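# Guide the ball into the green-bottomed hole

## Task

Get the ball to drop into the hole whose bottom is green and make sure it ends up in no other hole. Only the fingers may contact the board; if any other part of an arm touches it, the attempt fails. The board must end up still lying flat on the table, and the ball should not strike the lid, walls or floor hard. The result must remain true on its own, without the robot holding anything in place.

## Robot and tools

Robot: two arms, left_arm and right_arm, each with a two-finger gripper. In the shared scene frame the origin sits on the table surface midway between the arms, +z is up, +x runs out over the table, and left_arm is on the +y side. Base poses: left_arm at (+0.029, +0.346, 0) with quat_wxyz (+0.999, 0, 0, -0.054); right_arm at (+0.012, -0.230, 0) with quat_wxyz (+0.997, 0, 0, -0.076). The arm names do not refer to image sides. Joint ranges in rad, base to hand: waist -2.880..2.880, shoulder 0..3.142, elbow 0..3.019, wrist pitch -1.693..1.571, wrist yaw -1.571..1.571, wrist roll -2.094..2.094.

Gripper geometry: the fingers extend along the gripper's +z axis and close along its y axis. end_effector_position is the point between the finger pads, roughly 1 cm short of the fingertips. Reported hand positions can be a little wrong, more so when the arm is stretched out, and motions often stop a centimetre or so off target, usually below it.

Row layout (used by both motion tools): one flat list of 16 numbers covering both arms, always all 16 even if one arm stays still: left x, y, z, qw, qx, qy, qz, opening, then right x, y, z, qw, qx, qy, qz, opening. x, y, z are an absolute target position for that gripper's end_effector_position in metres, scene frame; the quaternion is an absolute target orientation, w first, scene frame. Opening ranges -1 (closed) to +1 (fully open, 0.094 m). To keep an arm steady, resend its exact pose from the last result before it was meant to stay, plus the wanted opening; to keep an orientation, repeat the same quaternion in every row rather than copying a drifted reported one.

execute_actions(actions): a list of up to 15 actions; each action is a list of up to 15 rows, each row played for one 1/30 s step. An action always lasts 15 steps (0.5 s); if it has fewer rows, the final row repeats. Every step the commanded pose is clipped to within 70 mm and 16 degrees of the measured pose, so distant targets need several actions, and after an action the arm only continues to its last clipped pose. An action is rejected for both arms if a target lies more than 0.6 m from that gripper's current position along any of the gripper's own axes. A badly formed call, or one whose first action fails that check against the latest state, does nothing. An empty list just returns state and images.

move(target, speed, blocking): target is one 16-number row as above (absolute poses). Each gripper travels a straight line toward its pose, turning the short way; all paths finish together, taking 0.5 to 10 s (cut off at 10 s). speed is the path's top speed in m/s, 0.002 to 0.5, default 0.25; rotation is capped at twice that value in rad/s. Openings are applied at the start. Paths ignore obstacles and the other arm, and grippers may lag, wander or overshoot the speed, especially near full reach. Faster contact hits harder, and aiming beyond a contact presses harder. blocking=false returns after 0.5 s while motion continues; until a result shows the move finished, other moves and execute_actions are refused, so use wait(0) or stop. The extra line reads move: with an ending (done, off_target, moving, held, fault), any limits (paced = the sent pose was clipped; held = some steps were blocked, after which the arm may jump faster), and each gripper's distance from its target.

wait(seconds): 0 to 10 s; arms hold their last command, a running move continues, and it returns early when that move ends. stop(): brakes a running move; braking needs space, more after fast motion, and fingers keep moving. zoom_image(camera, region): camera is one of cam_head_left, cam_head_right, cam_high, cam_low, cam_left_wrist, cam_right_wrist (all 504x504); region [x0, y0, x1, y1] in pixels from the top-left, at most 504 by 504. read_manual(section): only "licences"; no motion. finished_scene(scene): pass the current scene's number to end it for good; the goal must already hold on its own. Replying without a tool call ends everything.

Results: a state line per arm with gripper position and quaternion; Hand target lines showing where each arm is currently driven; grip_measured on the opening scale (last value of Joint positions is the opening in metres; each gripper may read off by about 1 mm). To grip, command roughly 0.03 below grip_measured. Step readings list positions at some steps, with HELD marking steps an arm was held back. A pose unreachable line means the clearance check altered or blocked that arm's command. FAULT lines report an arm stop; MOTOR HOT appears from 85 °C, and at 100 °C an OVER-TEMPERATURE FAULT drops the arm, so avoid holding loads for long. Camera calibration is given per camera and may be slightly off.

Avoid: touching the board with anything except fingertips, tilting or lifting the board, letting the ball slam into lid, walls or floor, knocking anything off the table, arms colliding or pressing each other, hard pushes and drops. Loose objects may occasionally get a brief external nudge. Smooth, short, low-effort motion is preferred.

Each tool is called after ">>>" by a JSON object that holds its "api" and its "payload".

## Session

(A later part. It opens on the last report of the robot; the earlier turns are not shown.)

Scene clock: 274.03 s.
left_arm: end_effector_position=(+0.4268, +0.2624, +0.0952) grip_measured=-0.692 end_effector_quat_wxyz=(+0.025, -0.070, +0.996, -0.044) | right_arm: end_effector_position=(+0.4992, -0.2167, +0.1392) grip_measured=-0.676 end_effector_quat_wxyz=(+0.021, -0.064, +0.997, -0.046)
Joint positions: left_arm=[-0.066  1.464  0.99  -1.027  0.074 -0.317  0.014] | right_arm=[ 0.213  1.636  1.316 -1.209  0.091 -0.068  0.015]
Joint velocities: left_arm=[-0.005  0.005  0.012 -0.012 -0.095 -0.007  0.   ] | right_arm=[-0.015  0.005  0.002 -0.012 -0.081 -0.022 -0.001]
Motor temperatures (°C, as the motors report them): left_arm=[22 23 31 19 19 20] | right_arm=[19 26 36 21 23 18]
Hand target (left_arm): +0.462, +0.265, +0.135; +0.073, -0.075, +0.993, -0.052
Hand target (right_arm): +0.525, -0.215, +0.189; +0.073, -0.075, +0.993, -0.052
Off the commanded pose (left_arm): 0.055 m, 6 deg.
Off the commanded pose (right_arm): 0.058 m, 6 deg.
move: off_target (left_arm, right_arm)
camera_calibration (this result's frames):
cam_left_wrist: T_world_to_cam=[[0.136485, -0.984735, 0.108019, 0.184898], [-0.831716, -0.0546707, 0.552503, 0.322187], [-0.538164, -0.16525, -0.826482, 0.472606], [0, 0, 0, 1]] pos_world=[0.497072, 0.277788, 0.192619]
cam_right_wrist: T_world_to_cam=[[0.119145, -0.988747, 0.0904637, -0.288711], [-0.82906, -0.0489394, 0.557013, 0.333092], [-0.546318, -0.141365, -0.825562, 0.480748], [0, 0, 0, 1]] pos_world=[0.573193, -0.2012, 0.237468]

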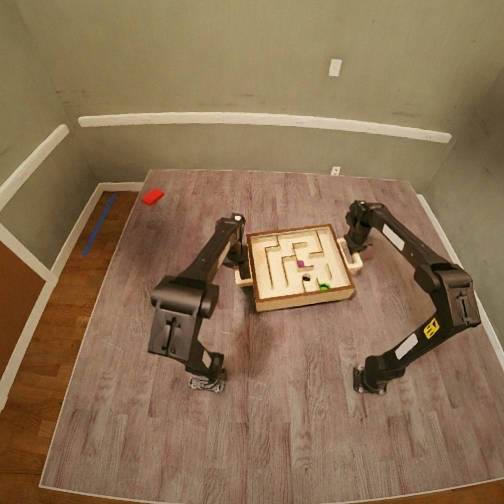

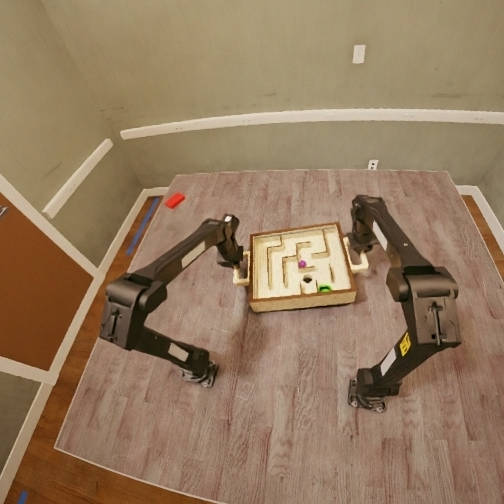

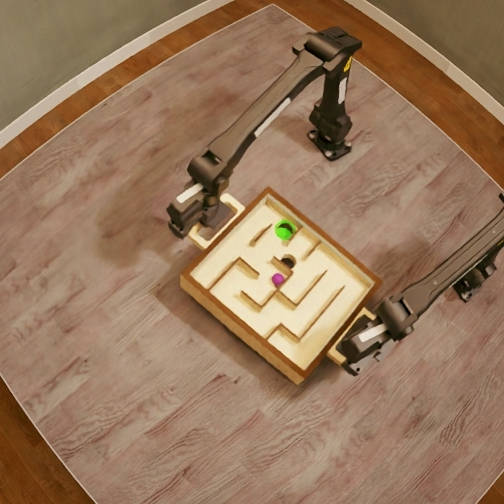

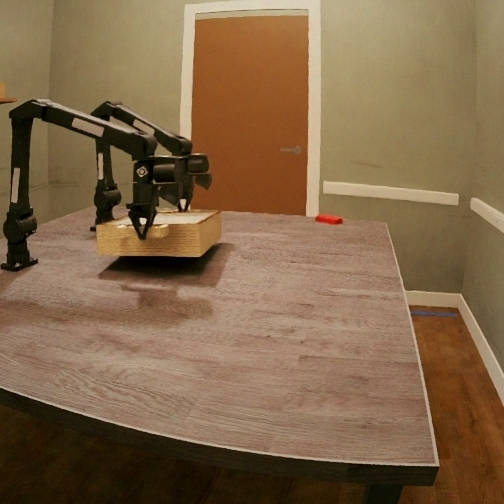

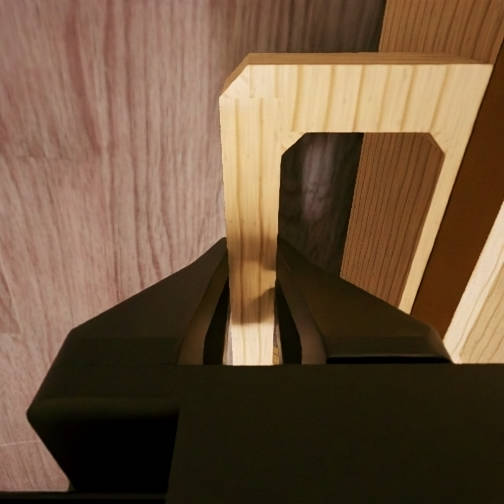

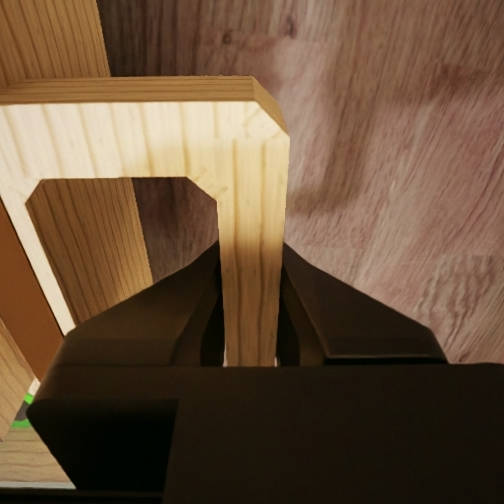

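>>> {"api": "move", "payload": {"target": [0.455,0.264,0.163,0.082,-0.075,0.993,0.0,-0.75,0.525,-0.215,0.175,0.082,-0.075,0.993,0.0,-0.75], "speed": 0.05}}

>>> {"api": "move", "payload": {"target": [0.455,0.264,0.18,0.082,-0.075,0.993,0.035,-0.75,0.525,-0.215,0.158,0.082,-0.075,0.993,0.035,-0.75], "speed": 0.04}}

>>> {"api": "zoom_image", "payload": {"camera": "cam_high", "region": [150,190,380,420]}}

Scene clock: 283.33 s.
left_arm: end_effector_position=(+0.4249, +0.2680, +0.1126) grip_measured=-0.693 end_effector_quat_wxyz=(+0.023, -0.070, +0.997, +0.002) | right_arm: end_effector_position=(+0.4972, -0.2118, +0.1230) grip_measured=-0.676 end_effector_quat_wxyz=(+0.017, -0.065, +0.998, -0.001)
Joint positions: left_arm=[-0.091  1.451  1.029 -1.105 -0.016 -0.34   0.014] | right_arm=[ 0.191  1.65   1.292 -1.178  0.    -0.09   0.015]
Joint velocities: left_arm=[-0.005 -0.024  0.002  0.012  0.037  0.051 -0.   ] | right_arm=[-0.005  0.005 -0.007  0.002 -0.022 -0.051  0.   ]
Motor temperatures (°C, as the motors report them): left_arm=[22 23 32 19 19 20] | right_arm=[19 25 37 21 23 18]
Hand target (left_arm): +0.453, +0.264, +0.162; +0.082, -0.075, +0.994, -0.001
Hand target (right_arm): +0.521, -0.215, +0.176; +0.082, -0.076, +0.994, -0.001
Off the commanded pose (left_arm): 0.059 m, 7 deg.
Off the commanded pose (right_arm): 0.059 m, 8 deg.
move: off_target (left_arm, right_arm)
camera_calibration (this result's frames):
cam_left_wrist: T_world_to_cam=[[0.13983, -0.990047, 0.0159428, 0.19914], [-0.826344, -0.107808, 0.55275, 0.323211], [-0.54553, -0.0904653, -0.833194, 0.470717], [0, 0, 0, 1]] pos_world=[0.496028, 0.274587, 0.210369]
cam_right_wrist: T_world_to_cam=[[0.122848, -0.992425, 0.000253197, -0.273676], [-0.821065, -0.101493, 0.561739, 0.325006], [-0.557458, -0.0692164, -0.827314, 0.488027], [0, 0, 0, 1]] pos_world=[0.572527, -0.204838, 0.221253]

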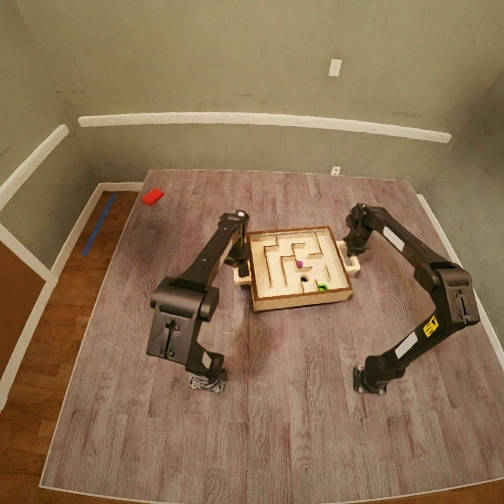

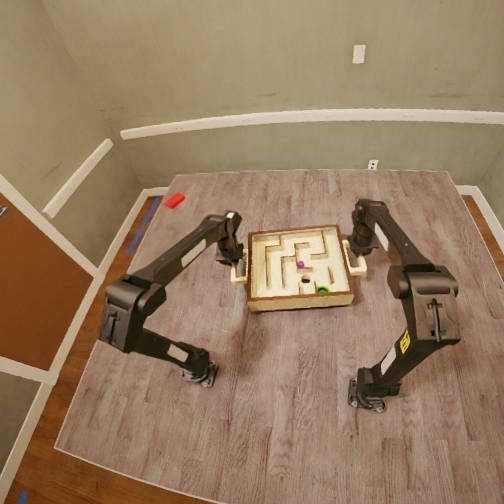

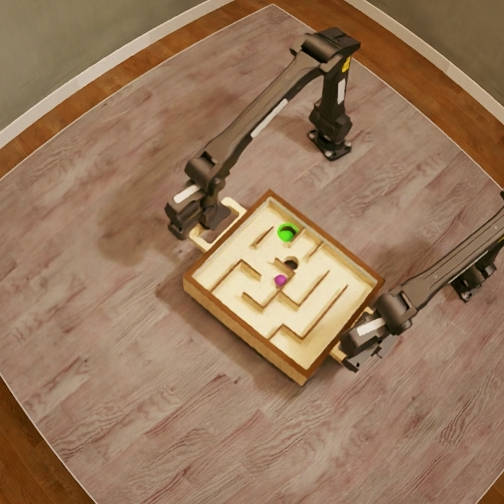

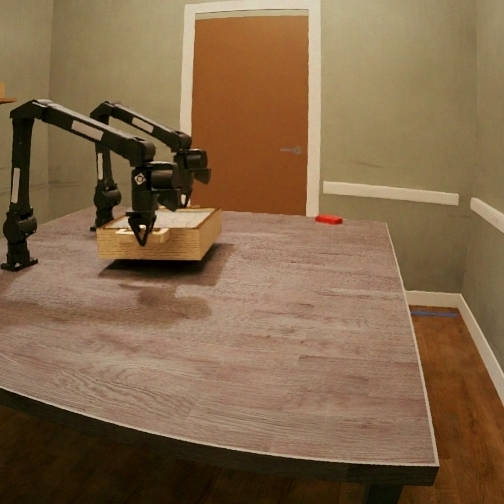

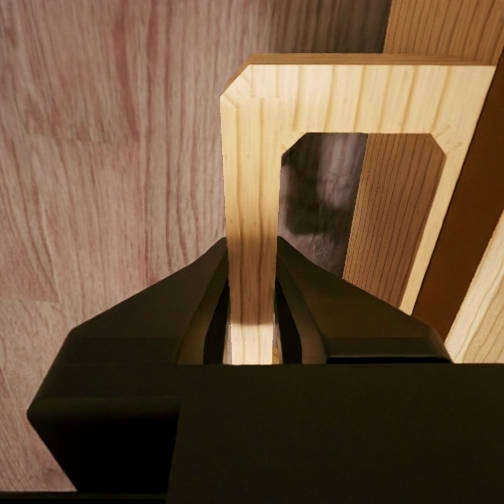

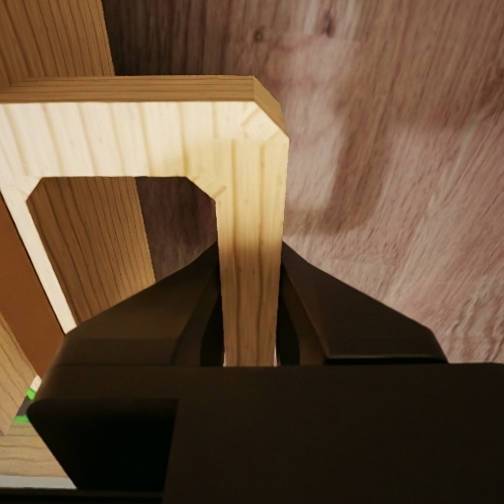

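Scene clock: 285.50 s.
left_arm: end_effector_position=(+0.4270, +0.2675, +0.1285) grip_measured=-0.693 end_effector_quat_wxyz=(+0.023, -0.067, +0.997, +0.037) | right_arm: end_effector_position=(+0.4967, -0.2113, +0.1065) grip_measured=-0.676 end_effector_quat_wxyz=(+0.017, -0.062, +0.997, +0.035)
Joint positions: left_arm=[-0.12   1.452  1.074 -1.17  -0.084 -0.362  0.014] | right_arm=[ 0.167  1.667  1.267 -1.139 -0.071 -0.107  0.015]
Joint velocities: left_arm=[-0.005 -0.005 -0.002 -0.002  0.022 -0.066  0.001] | right_arm=[ 0.005 -0.005 -0.012 -0.002  0.066 -0.051  0.   ]
Motor temperatures (°C, as the motors report them): left_arm=[22 23 32 19 19 20] | right_arm=[19 25 37 21 23 18]
Hand target (left_arm): +0.453, +0.265, +0.179; +0.082, -0.076, +0.993, +0.034
Hand target (right_arm): +0.521, -0.215, +0.159; +0.082, -0.076, +0.993, +0.034
Off the commanded pose (left_arm): 0.059 m, 7 deg.
Off the commanded pose (right_arm): 0.059 m, 8 deg.
move: off_target (left_arm, right_arm)
camera_calibration (this result's frames):
cam_left_wrist: T_world_to_cam=[[0.13513, -0.989373, -0.0536808, 0.208944], [-0.823822, -0.14229, 0.548699, 0.324751], [-0.550506, -0.0299223, -0.834295, 0.471175], [0, 0, 0, 1]] pos_world=[0.498687, 0.267031, 0.226124]
cam_right_wrist: T_world_to_cam=[[0.118513, -0.99048, -0.070025, -0.263058], [-0.8187, -0.137377, 0.557546, 0.325598], [-0.561858, -0.00874701, -0.827187, 0.489087], [0, 0, 0, 1]] pos_world=[0.572541, -0.211546, 0.20461]

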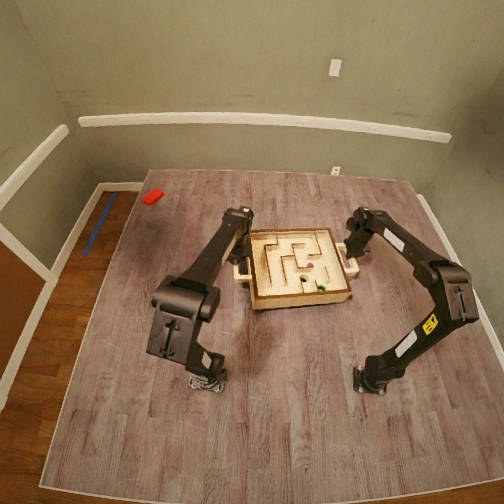

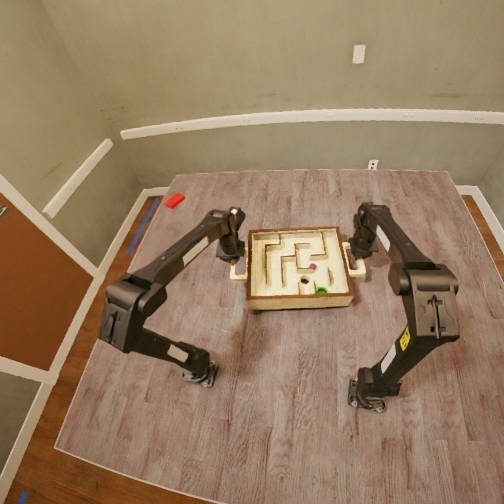

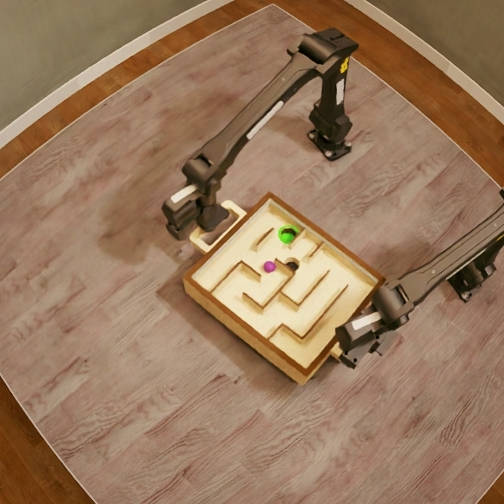

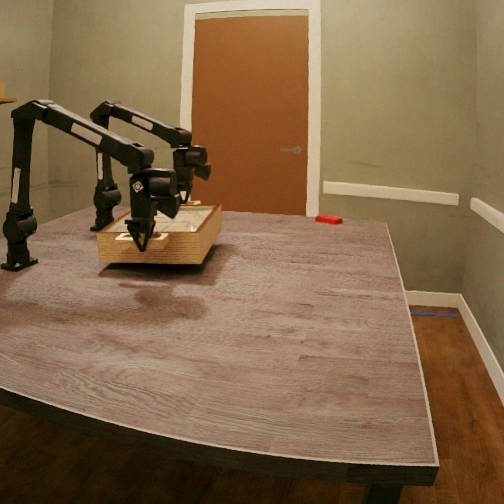

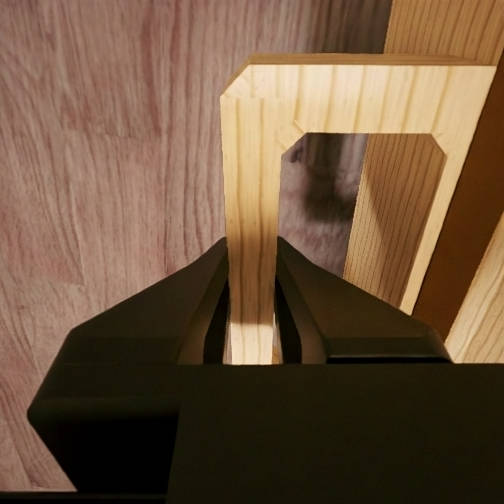

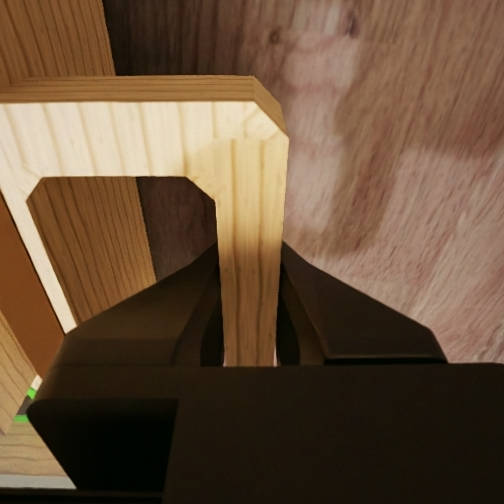

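Region (150, 190, 380, 420) of cam_high's 504x504 image, scaled by 2.191, with more detail than that image has.

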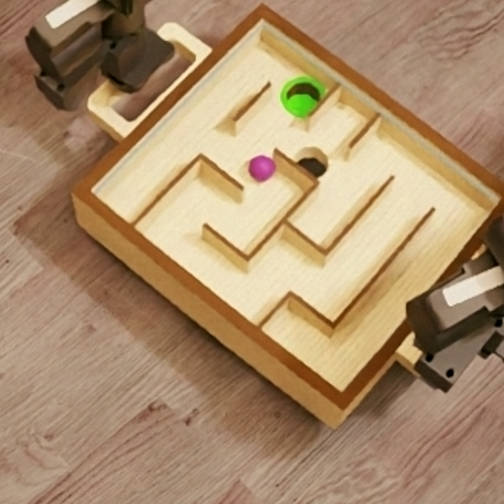

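Ball was rolling; check where it is.

>>> {"api": "wait", "payload": {"seconds": 0.3}}

>>> {"api": "zoom_image", "payload": {"camera": "cam_high", "region": [150,190,380,420]}}

Scene clock: 287.67 s.
left_arm: end_effector_position=(+0.4268, +0.2674, +0.1285) grip_measured=-0.693 end_effector_quat_wxyz=(+0.023, -0.067, +0.997, +0.037) | right_arm: end_effector_position=(+0.4967, -0.2113, +0.1065) grip_measured=-0.676 end_effector_quat_wxyz=(+0.017, -0.062, +0.997, +0.035)
Joint positions: left_arm=[-0.12   1.452  1.074 -1.171 -0.084 -0.362  0.014] | right_arm=[ 0.167  1.667  1.267 -1.139 -0.071 -0.107  0.015]
Joint velocities: left_arm=[-0.005 -0.015 -0.022 -0.002 -0.007  0.022 -0.   ] | right_arm=[-0.015 -0.015  0.017 -0.007 -0.051 -0.051 -0.001]
Motor temperatures (°C, as the motors report them): left_arm=[22 23 32 19 19 20] | right_arm=[19 25 37 21 23 18]
Hand target (left_arm): +0.453, +0.265, +0.179; +0.082, -0.075, +0.993, +0.034
Hand target (right_arm): +0.521, -0.215, +0.159; +0.082, -0.076, +0.993, +0.034
Off the commanded pose (left_arm): 0.059 m, 7 deg.
Off the commanded pose (right_arm): 0.059 m, 8 deg.
wait: 0.30 s; at rest from the start
camera_calibration (this result's frames):
cam_left_wrist: T_world_to_cam=[[0.13511, -0.989369, -0.0537971, 0.208854], [-0.823635, -0.142328, 0.548971, 0.324529], [-0.550792, -0.0298624, -0.834108, 0.471184], [0, 0, 0, 1]] pos_world=[0.4986, 0.266894, 0.226098]
cam_right_wrist: T_world_to_cam=[[0.118513, -0.99048, -0.070025, -0.263058], [-0.8187, -0.137377, 0.557546, 0.325598], [-0.561858, -0.00874701, -0.827187, 0.489087], [0, 0, 0, 1]] pos_world=[0.572541, -0.211546, 0.20461]

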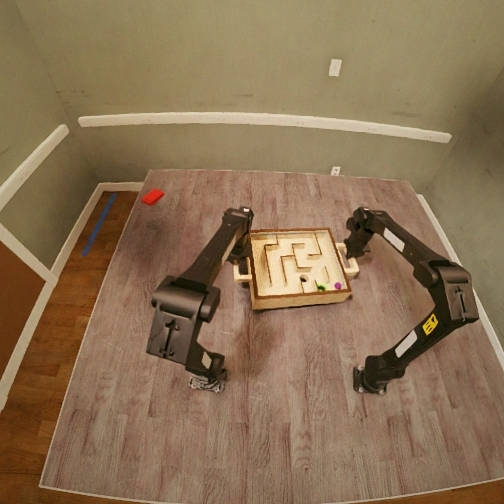

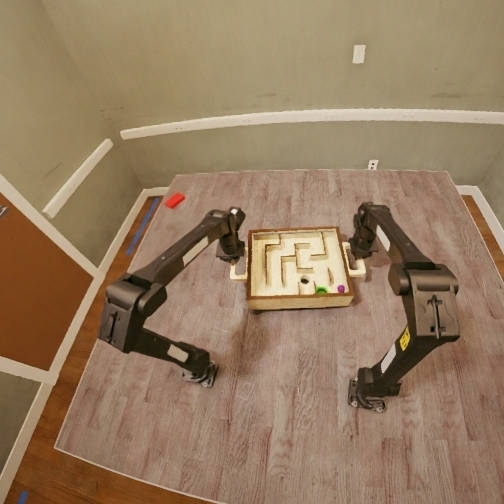

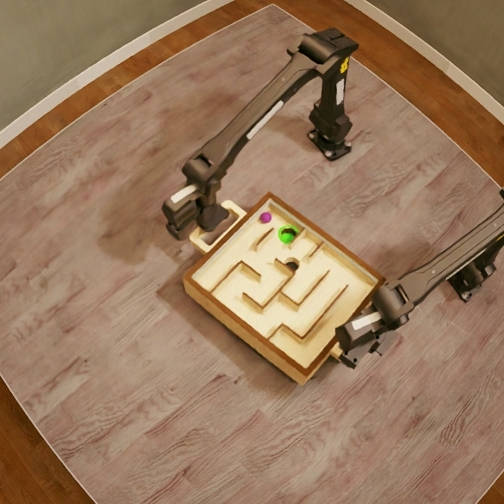

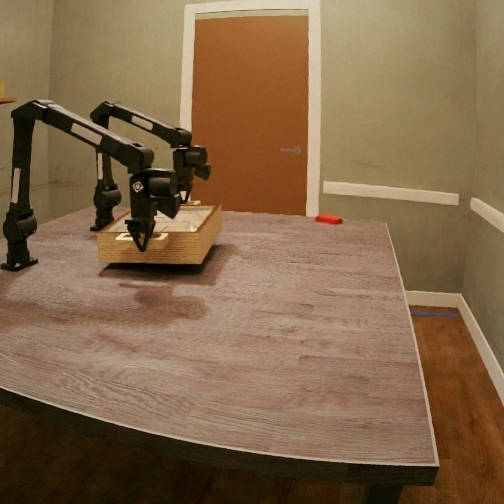

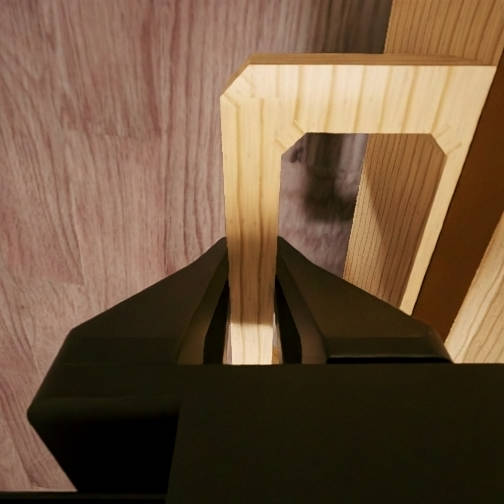

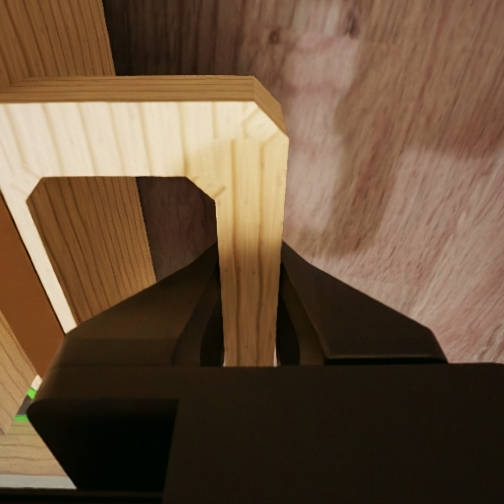

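Region (150, 190, 380, 420) of cam_high's 504x504 image, scaled by 2.191, with more detail than that image has.

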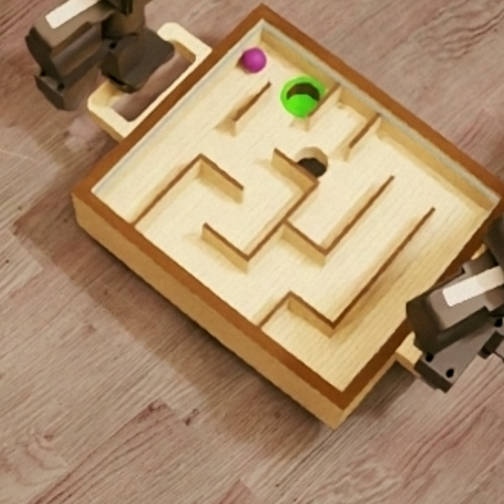

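>>> {"api": "move", "payload": {"target": [0.45,0.264,0.175,0.125,-0.075,0.989,0.01,-0.75,0.52,-0.213,0.172,0.125,-0.075,0.989,0.01,-0.75], "speed": 0.04}}

>>> {"api": "zoom_image", "payload": {"camera": "cam_high", "region": [150,190,380,420]}}

Scene clock: 296.57 s.
left_arm: end_effector_position=(+0.4324, +0.2644, +0.1360) grip_measured=-0.693 end_effector_quat_wxyz=(+0.065, -0.066, +0.995, +0.019) | right_arm: end_effector_position=(+0.5013, -0.2150, +0.1216) grip_measured=-0.676 end_effector_quat_wxyz=(+0.061, -0.061, +0.996, +0.019)
Joint positions: left_arm=[-0.12   1.404  1.042 -1.094 -0.074 -0.357  0.014] | right_arm=[ 0.169  1.611  1.234 -1.072 -0.043 -0.102  0.015]
Joint velocities: left_arm=[ 0.005  0.005 -0.002  0.012  0.007  0.051  0.   ] | right_arm=[-0.015 -0.005 -0.007 -0.007  0.037  0.051 -0.001]
Motor temperatures (°C, as the motors report them): left_arm=[22 23 32 19 20 20] | right_arm=[19 25 37 21 22 19]
Hand target (left_arm): +0.449, +0.264, +0.174; +0.125, -0.074, +0.989, +0.009
Hand target (right_arm): +0.516, -0.213, +0.172; +0.124, -0.076, +0.989, +0.010
Off the commanded pose (left_arm): 0.043 m, 7 deg.
Off the commanded pose (right_arm): 0.054 m, 8 deg.
move: off_target (left_arm, right_arm)
camera_calibration (this result's frames):
cam_left_wrist: T_world_to_cam=[[0.1321, -0.991154, -0.0127719, 0.201744], [-0.869208, -0.122021, 0.479154, 0.348451], [-0.476473, -0.0521947, -0.877638, 0.4601], [0, 0, 0, 1]] pos_world=[0.495452, 0.266493, 0.239416]
cam_right_wrist: T_world_to_cam=[[0.117413, -0.992501, -0.0340083, -0.27049], [-0.866829, -0.119136, 0.484164, 0.357476], [-0.484585, -0.0273679, -0.874316, 0.467106], [0, 0, 0, 1]] pos_world=[0.567982, -0.213089, 0.226122]

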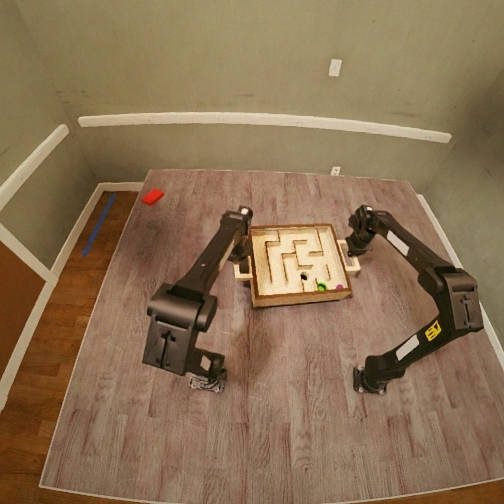

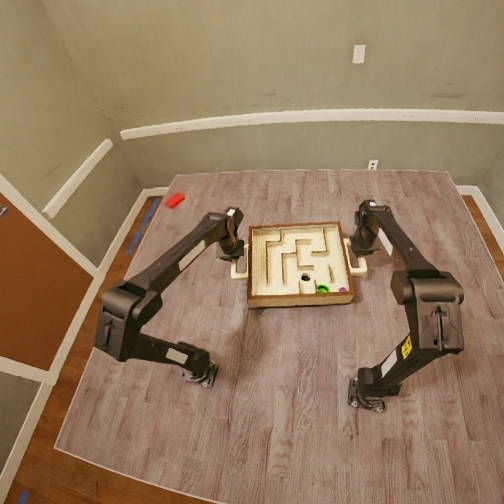

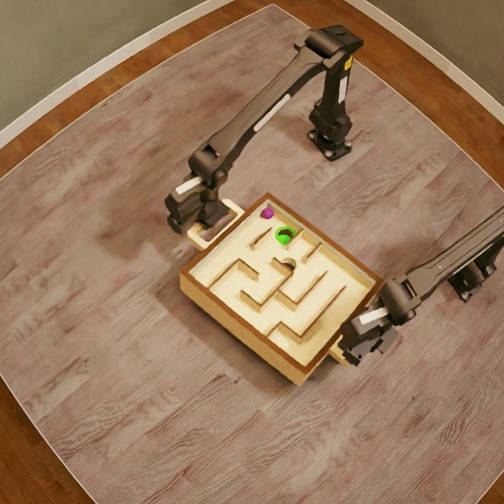

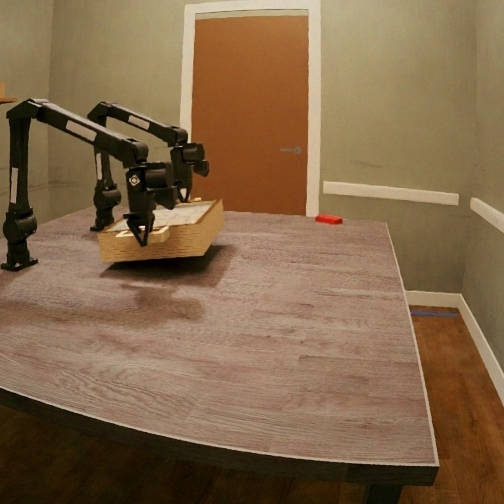

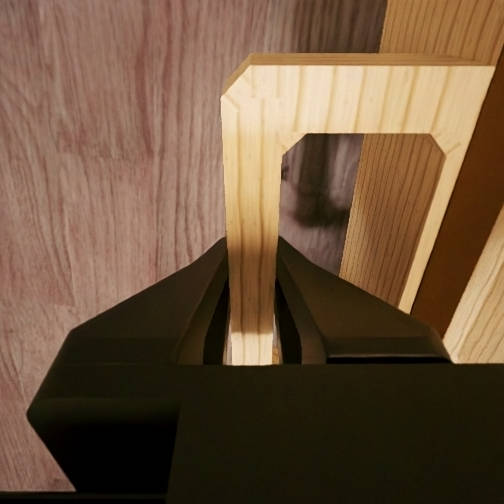

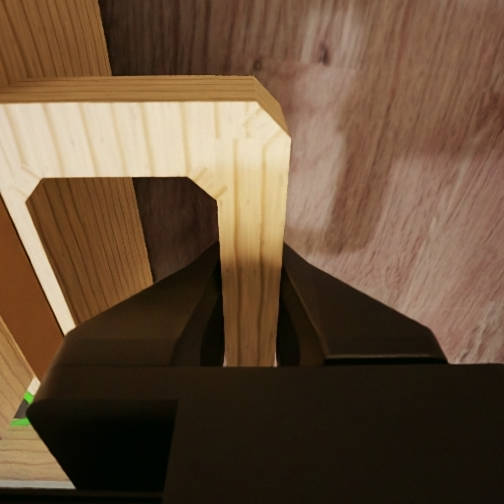

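Region (150, 190, 380, 420) of cam_high's 504x504 image, scaled by 2.191, with more detail than that image has.

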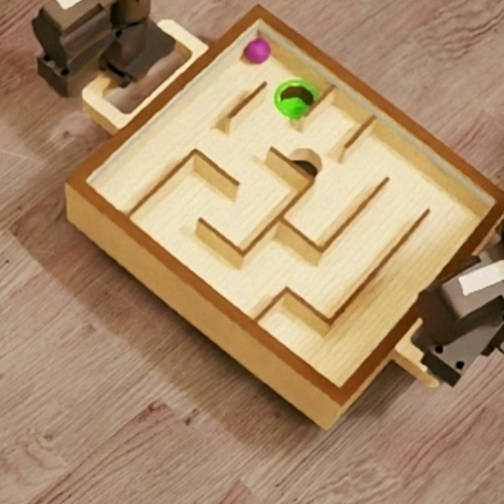

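Now +y with little x bias.

>>> {"api": "move", "payload": {"target": [0.455,0.264,0.145,0.085,-0.075,0.992,-0.05,-0.75,0.522,-0.215,0.185,0.085,-0.075,0.992,-0.05,-0.75], "speed": 0.04}}

>>> {"api": "zoom_image", "payload": {"camera": "cam_high", "region": [150,190,380,420]}}

Scene clock: 301.73 s.
left_arm: end_effector_position=(+0.4264, +0.2650, +0.1127) grip_measured=-0.693 end_effector_quat_wxyz=(+0.033, -0.070, +0.997, -0.031) | right_arm: end_effector_position=(+0.4968, -0.2149, +0.1313) grip_measured=-0.676 end_effector_quat_wxyz=(+0.030, -0.063, +0.997, -0.033)
Joint positions: left_arm=[-0.072  1.434  1.01  -1.067  0.044 -0.322  0.014] | right_arm=[ 0.208  1.626  1.283 -1.167  0.065 -0.071  0.015]
Joint velocities: left_arm=[ 0.005 -0.015 -0.007 -0.002 -0.051 -0.125  0.001] | right_arm=[-0.024 -0.015  0.007 -0.007 -0.066 -0.007 -0.001]
Motor temperatures (°C, as the motors report them): left_arm=[22 23 31 19 19 20] | right_arm=[19 26 37 21 23 18]
Hand target (left_arm): +0.453, +0.264, +0.146; +0.085, -0.074, +0.992, -0.050
Hand target (right_arm): +0.517, -0.215, +0.185; +0.085, -0.074, +0.992, -0.050
Off the commanded pose (left_arm): 0.043 m, 6 deg.
Off the commanded pose (right_arm): 0.059 m, 7 deg.
move: off_target (left_arm, right_arm)
camera_calibration (this result's frames):
cam_left_wrist: T_world_to_cam=[[0.135391, -0.987321, 0.0828602, 0.189643], [-0.839736, -0.0699623, 0.538468, 0.321373], [-0.525844, -0.142485, -0.838562, 0.477454], [0, 0, 0, 1]] pos_world=[0.495259, 0.277752, 0.211612]
cam_right_wrist: T_world_to_cam=[[0.116955, -0.990951, 0.0658573, -0.281986], [-0.837799, -0.0628358, 0.542351, 0.338886], [-0.533305, -0.118606, -0.837567, 0.473136], [0, 0, 0, 1]] pos_world=[0.569224, -0.202023, 0.231059]

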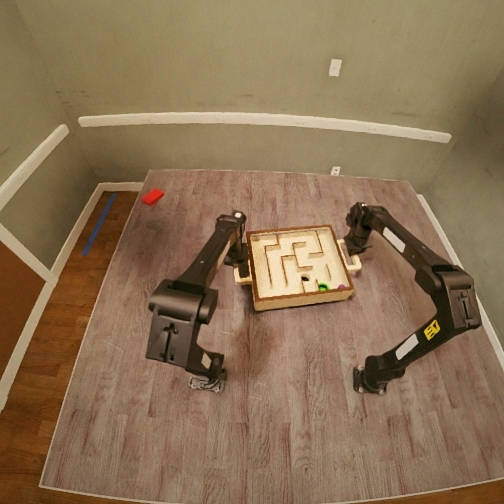

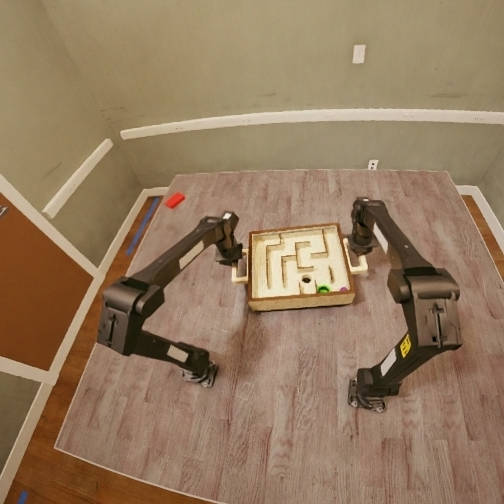

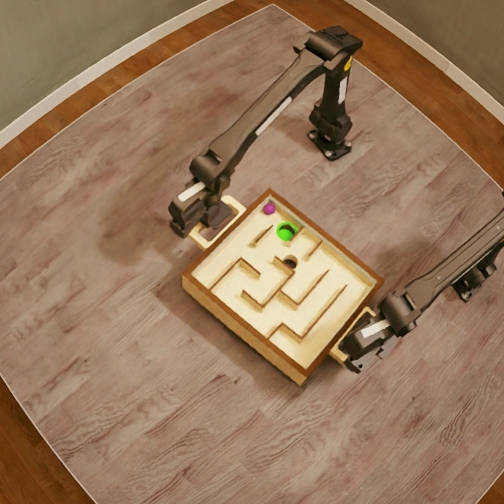

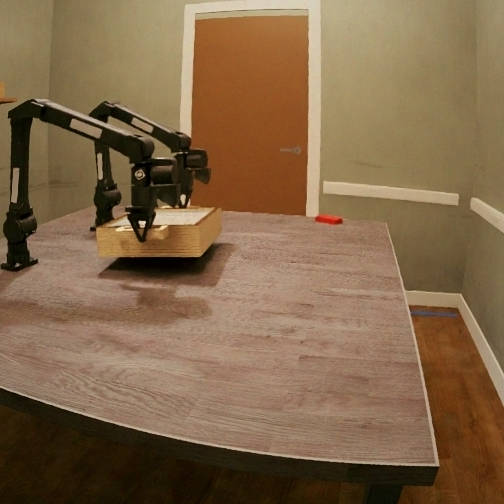

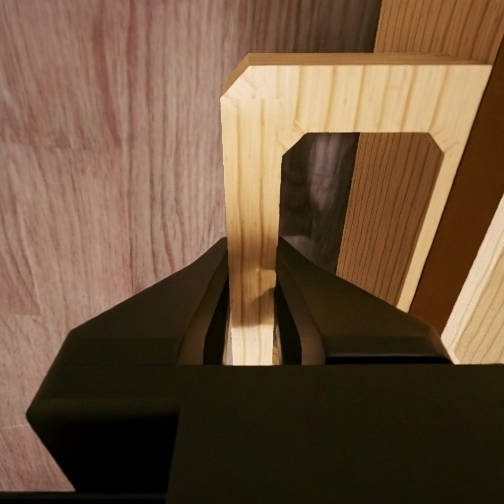

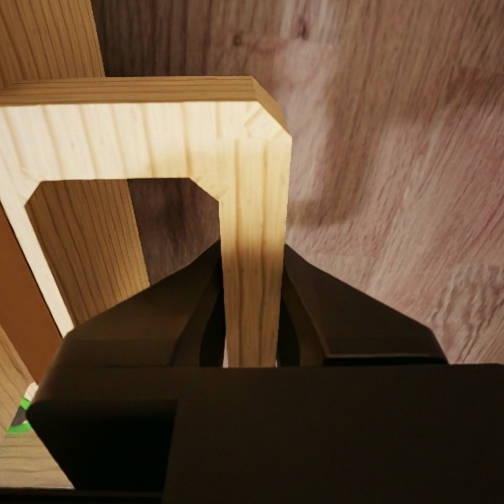

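Region (150, 190, 380, 420) of cam_high's 504x504 image, scaled by 2.191, with more detail than that image has.

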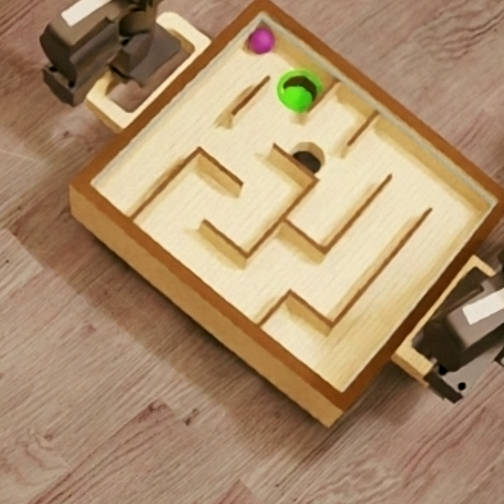

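>>> {"api": "move", "payload": {"target": [0.46,0.264,0.135,0.072,-0.075,0.993,-0.052,-0.75,0.525,-0.215,0.188,0.072,-0.075,0.993,-0.052,-0.75], "speed": 0.04}}

>>> {"api": "zoom_image", "payload": {"camera": "cam_high", "region": [150,190,380,420]}}

Scene clock: 306.53 s.
left_arm: end_effector_position=(+0.4188, +0.2640, +0.0956) grip_measured=-0.693 end_effector_quat_wxyz=(+0.013, -0.071, +0.997, -0.039) | right_arm: end_effector_position=(+0.4937, -0.2152, +0.1320) grip_measured=-0.676 end_effector_quat_wxyz=(+0.012, -0.065, +0.997, -0.042)
Joint positions: left_arm=[-0.067  1.458  0.986 -1.054  0.07  -0.32   0.014] | right_arm=[ 0.214  1.639  1.301 -1.208  0.083 -0.07   0.015]
Joint velocities: left_arm=[-0.015 -0.015  0.002  0.007 -0.022  0.007 -0.001] | right_arm=[-0.024  0.005 -0.012 -0.007  0.007 -0.081  0.001]
Motor temperatures (°C, as the motors report them): left_arm=[22 23 31 19 19 20] | right_arm=[19 25 37 21 23 18]
Hand target (left_arm): +0.457, +0.265, +0.136; +0.072, -0.075, +0.993, -0.052
Hand target (right_arm): +0.519, -0.215, +0.189; +0.073, -0.075, +0.993, -0.052
Off the commanded pose (left_arm): 0.057 m, 7 deg.
Off the commanded pose (right_arm): 0.064 m, 7 deg.
move: off_target (left_arm, right_arm)
camera_calibration (this result's frames):
cam_left_wrist: T_world_to_cam=[[0.140648, -0.985309, 0.096874, 0.186984], [-0.818139, -0.0605649, 0.571822, 0.30946], [-0.557554, -0.159682, -0.814638, 0.474461], [0, 0, 0, 1]] pos_world=[0.49142, 0.278742, 0.191444]
cam_right_wrist: T_world_to_cam=[[0.123596, -0.98895, 0.0818679, -0.287006], [-0.818686, -0.0549981, 0.571601, 0.324244], [-0.560782, -0.137672, -0.816437, 0.478778], [0, 0, 0, 1]] pos_world=[0.569417, -0.200088, 0.22905]

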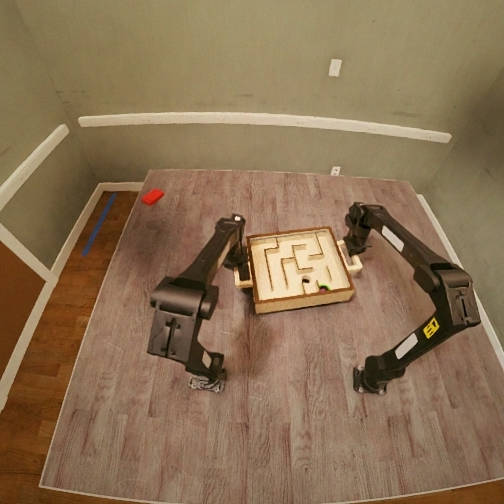

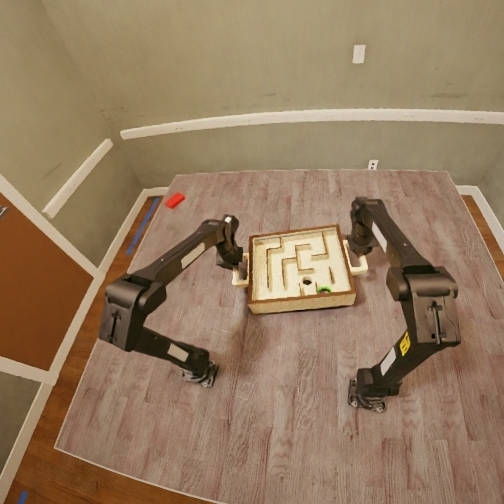

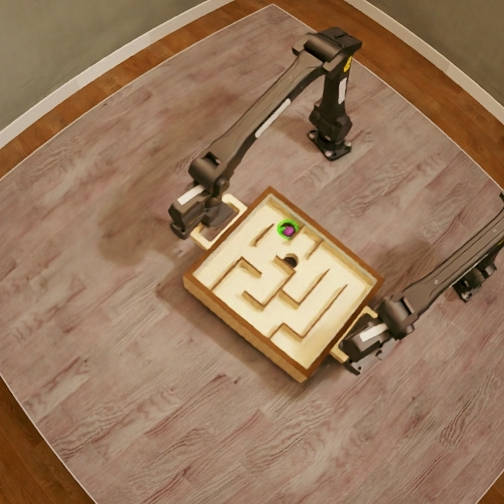

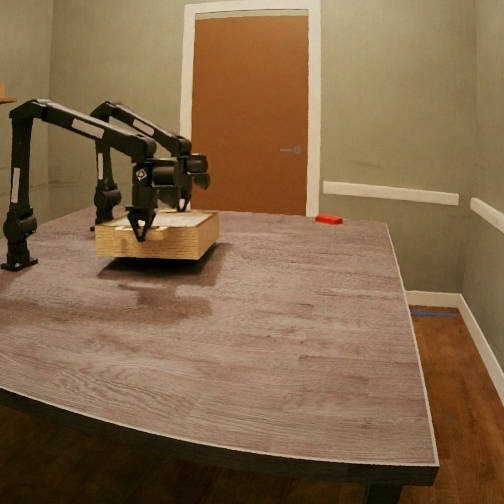

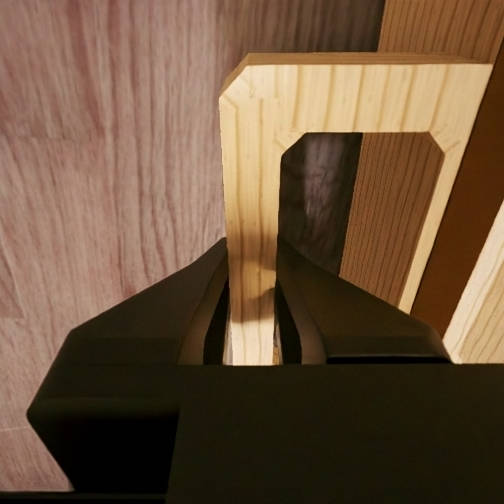

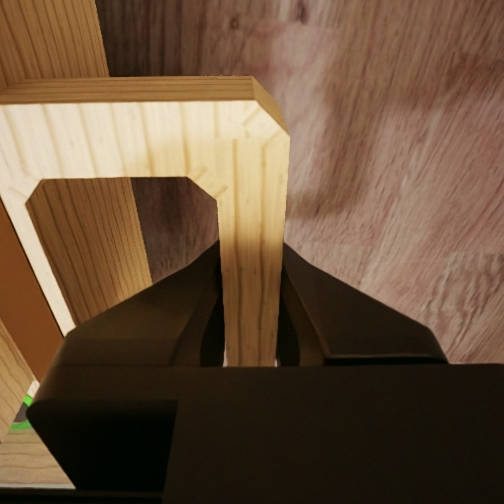

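Region (150, 190, 380, 420) of cam_high's 504x504 image, scaled by 2.191, with more detail than that image has.

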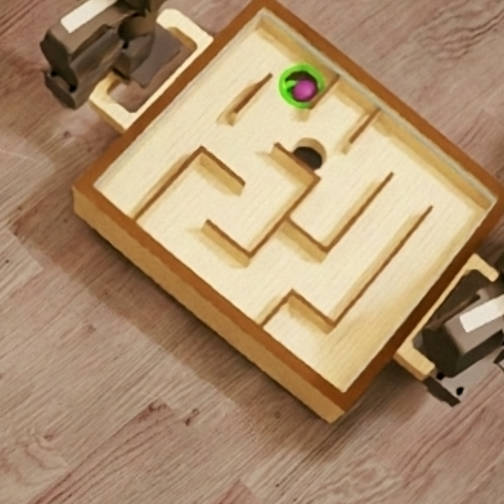

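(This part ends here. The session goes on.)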